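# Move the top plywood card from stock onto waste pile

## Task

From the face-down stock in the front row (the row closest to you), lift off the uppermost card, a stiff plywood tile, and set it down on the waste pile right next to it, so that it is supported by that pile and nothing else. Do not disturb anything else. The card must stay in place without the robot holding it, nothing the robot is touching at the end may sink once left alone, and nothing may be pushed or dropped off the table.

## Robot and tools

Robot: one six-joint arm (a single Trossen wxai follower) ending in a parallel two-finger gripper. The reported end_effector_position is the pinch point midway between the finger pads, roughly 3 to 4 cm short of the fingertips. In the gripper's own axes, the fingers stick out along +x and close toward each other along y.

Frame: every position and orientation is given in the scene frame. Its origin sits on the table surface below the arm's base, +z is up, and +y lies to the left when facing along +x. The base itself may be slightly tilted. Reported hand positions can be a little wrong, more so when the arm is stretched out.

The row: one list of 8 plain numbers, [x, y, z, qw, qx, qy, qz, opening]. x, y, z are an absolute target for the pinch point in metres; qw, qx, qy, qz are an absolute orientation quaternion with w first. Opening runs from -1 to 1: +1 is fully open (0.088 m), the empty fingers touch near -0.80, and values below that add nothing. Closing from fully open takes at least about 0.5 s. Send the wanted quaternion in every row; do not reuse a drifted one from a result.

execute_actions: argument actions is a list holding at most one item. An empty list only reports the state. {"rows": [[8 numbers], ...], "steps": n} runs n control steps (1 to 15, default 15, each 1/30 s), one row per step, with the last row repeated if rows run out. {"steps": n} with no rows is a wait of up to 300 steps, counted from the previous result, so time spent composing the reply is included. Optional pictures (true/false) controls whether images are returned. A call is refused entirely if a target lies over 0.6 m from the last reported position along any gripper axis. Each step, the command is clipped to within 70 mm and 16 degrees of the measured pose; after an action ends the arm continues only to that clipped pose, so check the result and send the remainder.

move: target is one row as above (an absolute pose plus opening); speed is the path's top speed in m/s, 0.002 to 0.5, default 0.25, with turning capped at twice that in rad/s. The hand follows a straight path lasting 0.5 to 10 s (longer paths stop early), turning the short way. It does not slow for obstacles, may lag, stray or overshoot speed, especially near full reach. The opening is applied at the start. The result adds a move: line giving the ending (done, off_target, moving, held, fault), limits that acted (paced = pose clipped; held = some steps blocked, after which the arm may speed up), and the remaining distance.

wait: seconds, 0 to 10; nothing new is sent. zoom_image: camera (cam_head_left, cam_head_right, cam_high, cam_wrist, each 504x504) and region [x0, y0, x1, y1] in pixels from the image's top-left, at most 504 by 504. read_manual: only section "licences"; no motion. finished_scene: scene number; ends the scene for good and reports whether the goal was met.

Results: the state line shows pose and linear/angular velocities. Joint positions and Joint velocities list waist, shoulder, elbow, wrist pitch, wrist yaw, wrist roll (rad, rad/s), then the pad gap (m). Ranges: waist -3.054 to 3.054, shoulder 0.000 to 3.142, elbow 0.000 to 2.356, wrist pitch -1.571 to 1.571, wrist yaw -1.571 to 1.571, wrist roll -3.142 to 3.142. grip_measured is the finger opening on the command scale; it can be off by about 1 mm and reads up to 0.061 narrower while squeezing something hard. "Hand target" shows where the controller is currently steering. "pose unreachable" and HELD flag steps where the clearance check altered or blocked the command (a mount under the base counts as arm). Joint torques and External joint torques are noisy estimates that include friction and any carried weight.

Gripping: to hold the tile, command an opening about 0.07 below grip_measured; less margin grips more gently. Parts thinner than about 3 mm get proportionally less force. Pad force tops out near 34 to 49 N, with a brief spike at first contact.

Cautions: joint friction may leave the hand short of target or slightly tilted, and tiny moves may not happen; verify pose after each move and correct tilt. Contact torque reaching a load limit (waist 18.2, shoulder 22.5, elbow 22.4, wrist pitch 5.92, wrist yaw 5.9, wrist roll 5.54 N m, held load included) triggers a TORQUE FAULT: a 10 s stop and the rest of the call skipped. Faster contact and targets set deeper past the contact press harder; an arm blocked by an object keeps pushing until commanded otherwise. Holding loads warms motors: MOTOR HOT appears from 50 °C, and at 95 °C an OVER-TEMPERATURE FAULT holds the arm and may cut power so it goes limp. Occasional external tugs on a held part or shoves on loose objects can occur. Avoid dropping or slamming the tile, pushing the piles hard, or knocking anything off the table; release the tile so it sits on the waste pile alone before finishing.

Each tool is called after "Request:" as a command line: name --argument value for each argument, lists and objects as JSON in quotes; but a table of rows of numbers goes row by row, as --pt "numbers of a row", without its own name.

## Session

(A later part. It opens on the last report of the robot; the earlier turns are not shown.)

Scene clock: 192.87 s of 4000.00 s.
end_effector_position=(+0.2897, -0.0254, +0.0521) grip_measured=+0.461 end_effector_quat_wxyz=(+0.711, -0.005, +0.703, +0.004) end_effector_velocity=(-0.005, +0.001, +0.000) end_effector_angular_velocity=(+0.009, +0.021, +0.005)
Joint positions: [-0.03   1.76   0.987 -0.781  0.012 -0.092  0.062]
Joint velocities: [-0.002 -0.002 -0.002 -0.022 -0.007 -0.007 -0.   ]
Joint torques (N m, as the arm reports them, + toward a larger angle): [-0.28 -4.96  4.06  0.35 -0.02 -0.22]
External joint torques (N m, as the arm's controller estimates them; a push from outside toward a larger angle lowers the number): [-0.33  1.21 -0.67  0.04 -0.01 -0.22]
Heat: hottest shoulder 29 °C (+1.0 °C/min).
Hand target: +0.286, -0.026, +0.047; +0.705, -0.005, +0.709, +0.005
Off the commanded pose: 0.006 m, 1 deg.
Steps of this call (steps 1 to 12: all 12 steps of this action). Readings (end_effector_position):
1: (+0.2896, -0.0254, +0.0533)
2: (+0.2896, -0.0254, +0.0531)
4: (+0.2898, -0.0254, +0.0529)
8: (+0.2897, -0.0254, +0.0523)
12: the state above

Request:
execute_actions --actions '[{"rows": [[0.286,-0.026,0.047,0.705,-0.005,0.709,0.005,0.39],[0.286,-0.026,0.0467,0.705,-0.005,0.709,0.005,0.39],[0.286,-0.026,0.0464,0.705,-0.005,0.709,0.005,0.39],[0.286,-0.026,0.0461,0.705,-0.005,0.709,0.005,0.39]], "steps": 12}]' --pictures false

Scene clock: 200.17 s of 4000.00 s.
end_effector_position=(+0.2897, -0.0254, +0.0510) grip_measured=+0.461 end_effector_quat_wxyz=(+0.711, -0.005, +0.703, +0.004) end_effector_velocity=(+0.001, +0.000, +0.000) end_effector_angular_velocity=(+0.007, -0.008, +0.005)
Joint positions: [-0.03   1.762  0.985 -0.776  0.012 -0.092  0.062]
Joint velocities: [-0.002 -0.002 -0.002  0.007 -0.007 -0.007 -0.   ]
Joint torques (N m, as the arm reports them, + toward a larger angle): [-0.35 -5.12  3.99  0.38  0.   -0.23]
External joint torques (N m, as the arm's controller estimates them; a push from outside toward a larger angle lowers the number): [-0.44  1.09 -0.82  0.04  0.02 -0.23]
Heat: hottest shoulder 28 °C (+0.0 °C/min).
Hand target: +0.286, -0.026, +0.046; +0.705, -0.005, +0.709, +0.005
Off the commanded pose: 0.006 m, 1 deg.
Steps of this call (steps 1 to 90: nothing new was sent; then 3.90 s passed at rest; steps 91 to 102: all 12 steps of this action). Readings (end_effector_position):
91: (+0.2898, -0.0254, +0.0521)
92: (+0.2898, -0.0254, +0.0520)
94: (+0.2899, -0.0254, +0.0517)
98: (+0.2896, -0.0254, +0.0511)
102: the state above

Request:
execute_actions --actions '[{"rows": [[0.286,-0.026,0.0459,0.705,-0.005,0.709,0.005,0.39],[0.286,-0.026,0.0457,0.705,-0.005,0.709,0.005,0.39],[0.286,-0.026,0.0455,0.705,-0.005,0.709,0.005,0.39],[0.286,-0.026,0.0453,0.705,-0.005,0.709,0.005,0.39]], "steps": 12}]' --pictures false

Scene clock: 208.67 s of 4000.00 s.
end_effector_position=(+0.2897, -0.0254, +0.0506) grip_measured=+0.461 end_effector_quat_wxyz=(+0.711, -0.005, +0.703, +0.004) end_effector_velocity=(-0.002, +0.003, +0.001) end_effector_angular_velocity=(+0.022, +0.001, +0.020)
Joint positions: [-0.03   1.762  0.984 -0.774  0.012 -0.092  0.062]
Joint velocities: [-0.002 -0.007 -0.002 -0.007 -0.022 -0.022 -0.   ]
Joint torques (N m, as the arm reports them, + toward a larger angle): [-0.3  -4.89  3.74  0.42  0.   -0.21]
External joint torques (N m, as the arm's controller estimates them; a push from outside toward a larger angle lowers the number): [-0.38  1.37 -1.05  0.09  0.01 -0.21]
Heat: hottest shoulder 28 °C (+0.0 °C/min).
Hand target: +0.286, -0.026, +0.045; +0.705, -0.005, +0.709, +0.005
Off the commanded pose: 0.007 m, 1 deg.
Steps of this call (steps 1 to 90: nothing new was sent; then 5.10 s passed at rest; steps 91 to 102: all 12 steps of this action). Readings (end_effector_position):
91: (+0.2897, -0.0254, +0.0509)
92: (+0.2897, -0.0254, +0.0508)
94: (+0.2897, -0.0254, +0.0507)
98: (+0.2896, -0.0254, +0.0506)
102: the state above

Contact. Release and retreat.

Request:
execute_actions --actions '[{"rows": [[0.286,-0.026,0.0458,0.705,-0.005,0.709,0.005,0.44],[0.286,-0.026,0.0458,0.705,-0.005,0.709,0.005,0.47],[0.286,-0.026,0.0458,0.705,-0.005,0.709,0.005,0.50],[0.286,-0.026,0.0458,0.705,-0.005,0.709,0.005,0.53],[0.286,-0.026,0.0458,0.705,-0.005,0.709,0.005,0.57],[0.286,-0.026,0.0458,0.705,-0.005,0.709,0.005,0.62],[0.286,-0.026,0.0458,0.705,-0.005,0.709,0.005,0.68],[0.286,-0.026,0.0458,0.705,-0.005,0.709,0.005,0.75],[0.286,-0.026,0.0458,0.705,-0.005,0.709,0.005,0.85]], "steps": 15}]' --pictures false

Request:
move --target '[0.28, -0.075, 0.16, 0.705, -0.005, 0.709, 0.005, 0.85]' --speed 0.1

Scene clock: 219.73 s of 4000.00 s.
end_effector_position=(+0.2898, -0.0254, +0.0505) grip_measured=+0.808 end_effector_quat_wxyz=(+0.711, -0.005, +0.703, +0.004) end_effector_velocity=(-0.000, +0.003, +0.001) end_effector_angular_velocity=(+0.022, +0.001, -0.009)
Joint positions: [-0.03   1.763  0.984 -0.774  0.012 -0.093  0.079]
Joint velocities: [-0.002 -0.002  0.002 -0.007 -0.022  0.007  0.016]
Joint torques (N m, as the arm reports them, + toward a larger angle): [-0.3  -4.97  3.83  0.31 -0.02 -0.22]
External joint torques (N m, as the arm's controller estimates them; a push from outside toward a larger angle lowers the number): [-0.39  1.26 -0.98 -0.03  0.   -0.22]
Heat: hottest shoulder 28 °C (-1.0 °C/min).
Hand target: +0.286, -0.026, +0.046; +0.705, -0.005, +0.709, +0.005
Off the commanded pose: 0.006 m, 1 deg.
Steps of this call (steps 1 to 90: nothing new was sent; then 7.57 s passed at rest; steps 91 to 105: all 15 steps of this action). Readings (end_effector_position):
91: (+0.2898, -0.0254, +0.0506)
92: (+0.2898, -0.0254, +0.0506)
94: (+0.2898, -0.0254, +0.0506)
98: (+0.2898, -0.0254, +0.0505)
105: the state above

Scene clock: 221.77 s of 4000.00 s.
end_effector_position=(+0.2782, -0.0731, +0.1529) grip_measured=+0.847 end_effector_quat_wxyz=(+0.697, -0.002, +0.717, +0.006) end_effector_velocity=(-0.005, +0.002, +0.006) end_effector_angular_velocity=(+0.025, +0.006, +0.014)
Joint positions: [-0.196  1.65   1.289 -1.231  0.012 -0.258  0.08 ]
Joint velocities: [-0.007 -0.012  0.012 -0.037 -0.022 -0.022 -0.   ]
Joint torques (N m, as the arm reports them, + toward a larger angle): [-0.26 -7.1   7.61  0.07 -0.15 -0.23]
External joint torques (N m, as the arm's controller estimates them; a push from outside toward a larger angle lowers the number): [-0.33 -1.    2.2  -0.18 -0.12 -0.23]
Heat: hottest shoulder 28 °C (-1.0 °C/min).
Hand target: +0.281, -0.075, +0.160; +0.705, -0.004, +0.709, +0.006
Off the commanded pose: 0.008 m, 1 deg.
move: done
camera_calibration (this result's frames):
cam_wrist: T_world_to_cam=[[0.055752, -0.997299, -0.047815, -0.0643499], [-0.928987, -0.0693636, 0.363553, 0.220803], [-0.365888, 0.0241508, -0.930346, 0.327855], [0, 0, 0, 1]] pos_world=[0.328669, -0.0567784, 0.221668]

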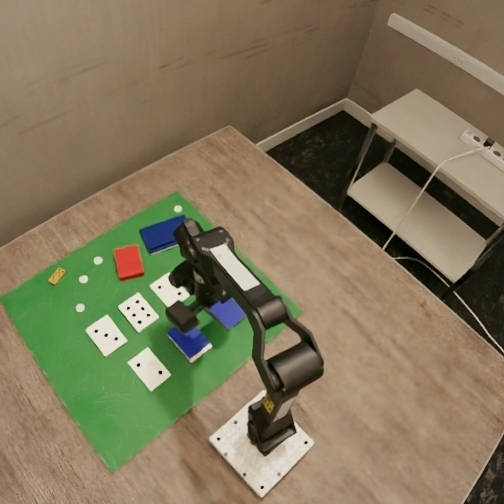

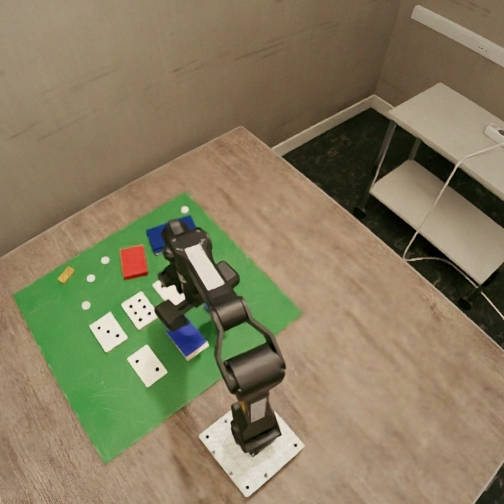

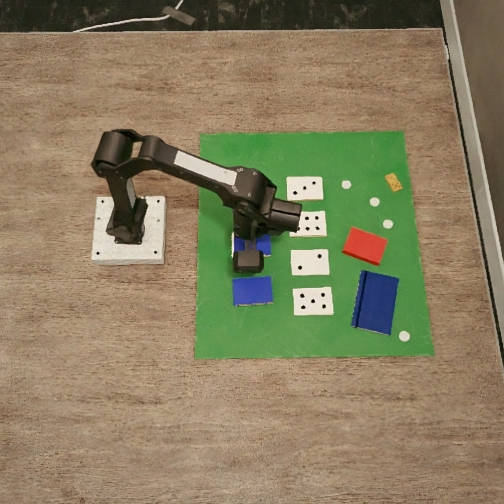

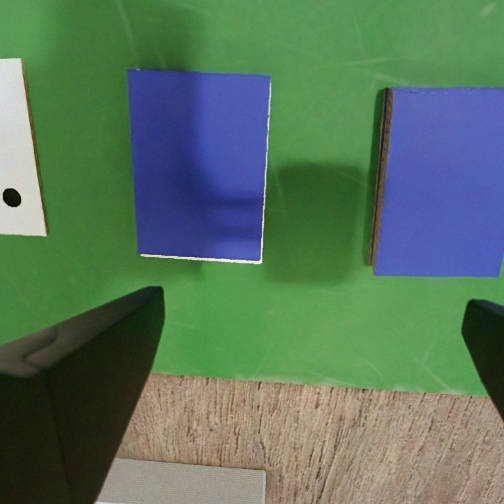

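Request:
finished_scene --scene 2

The scene is finished: the task was done.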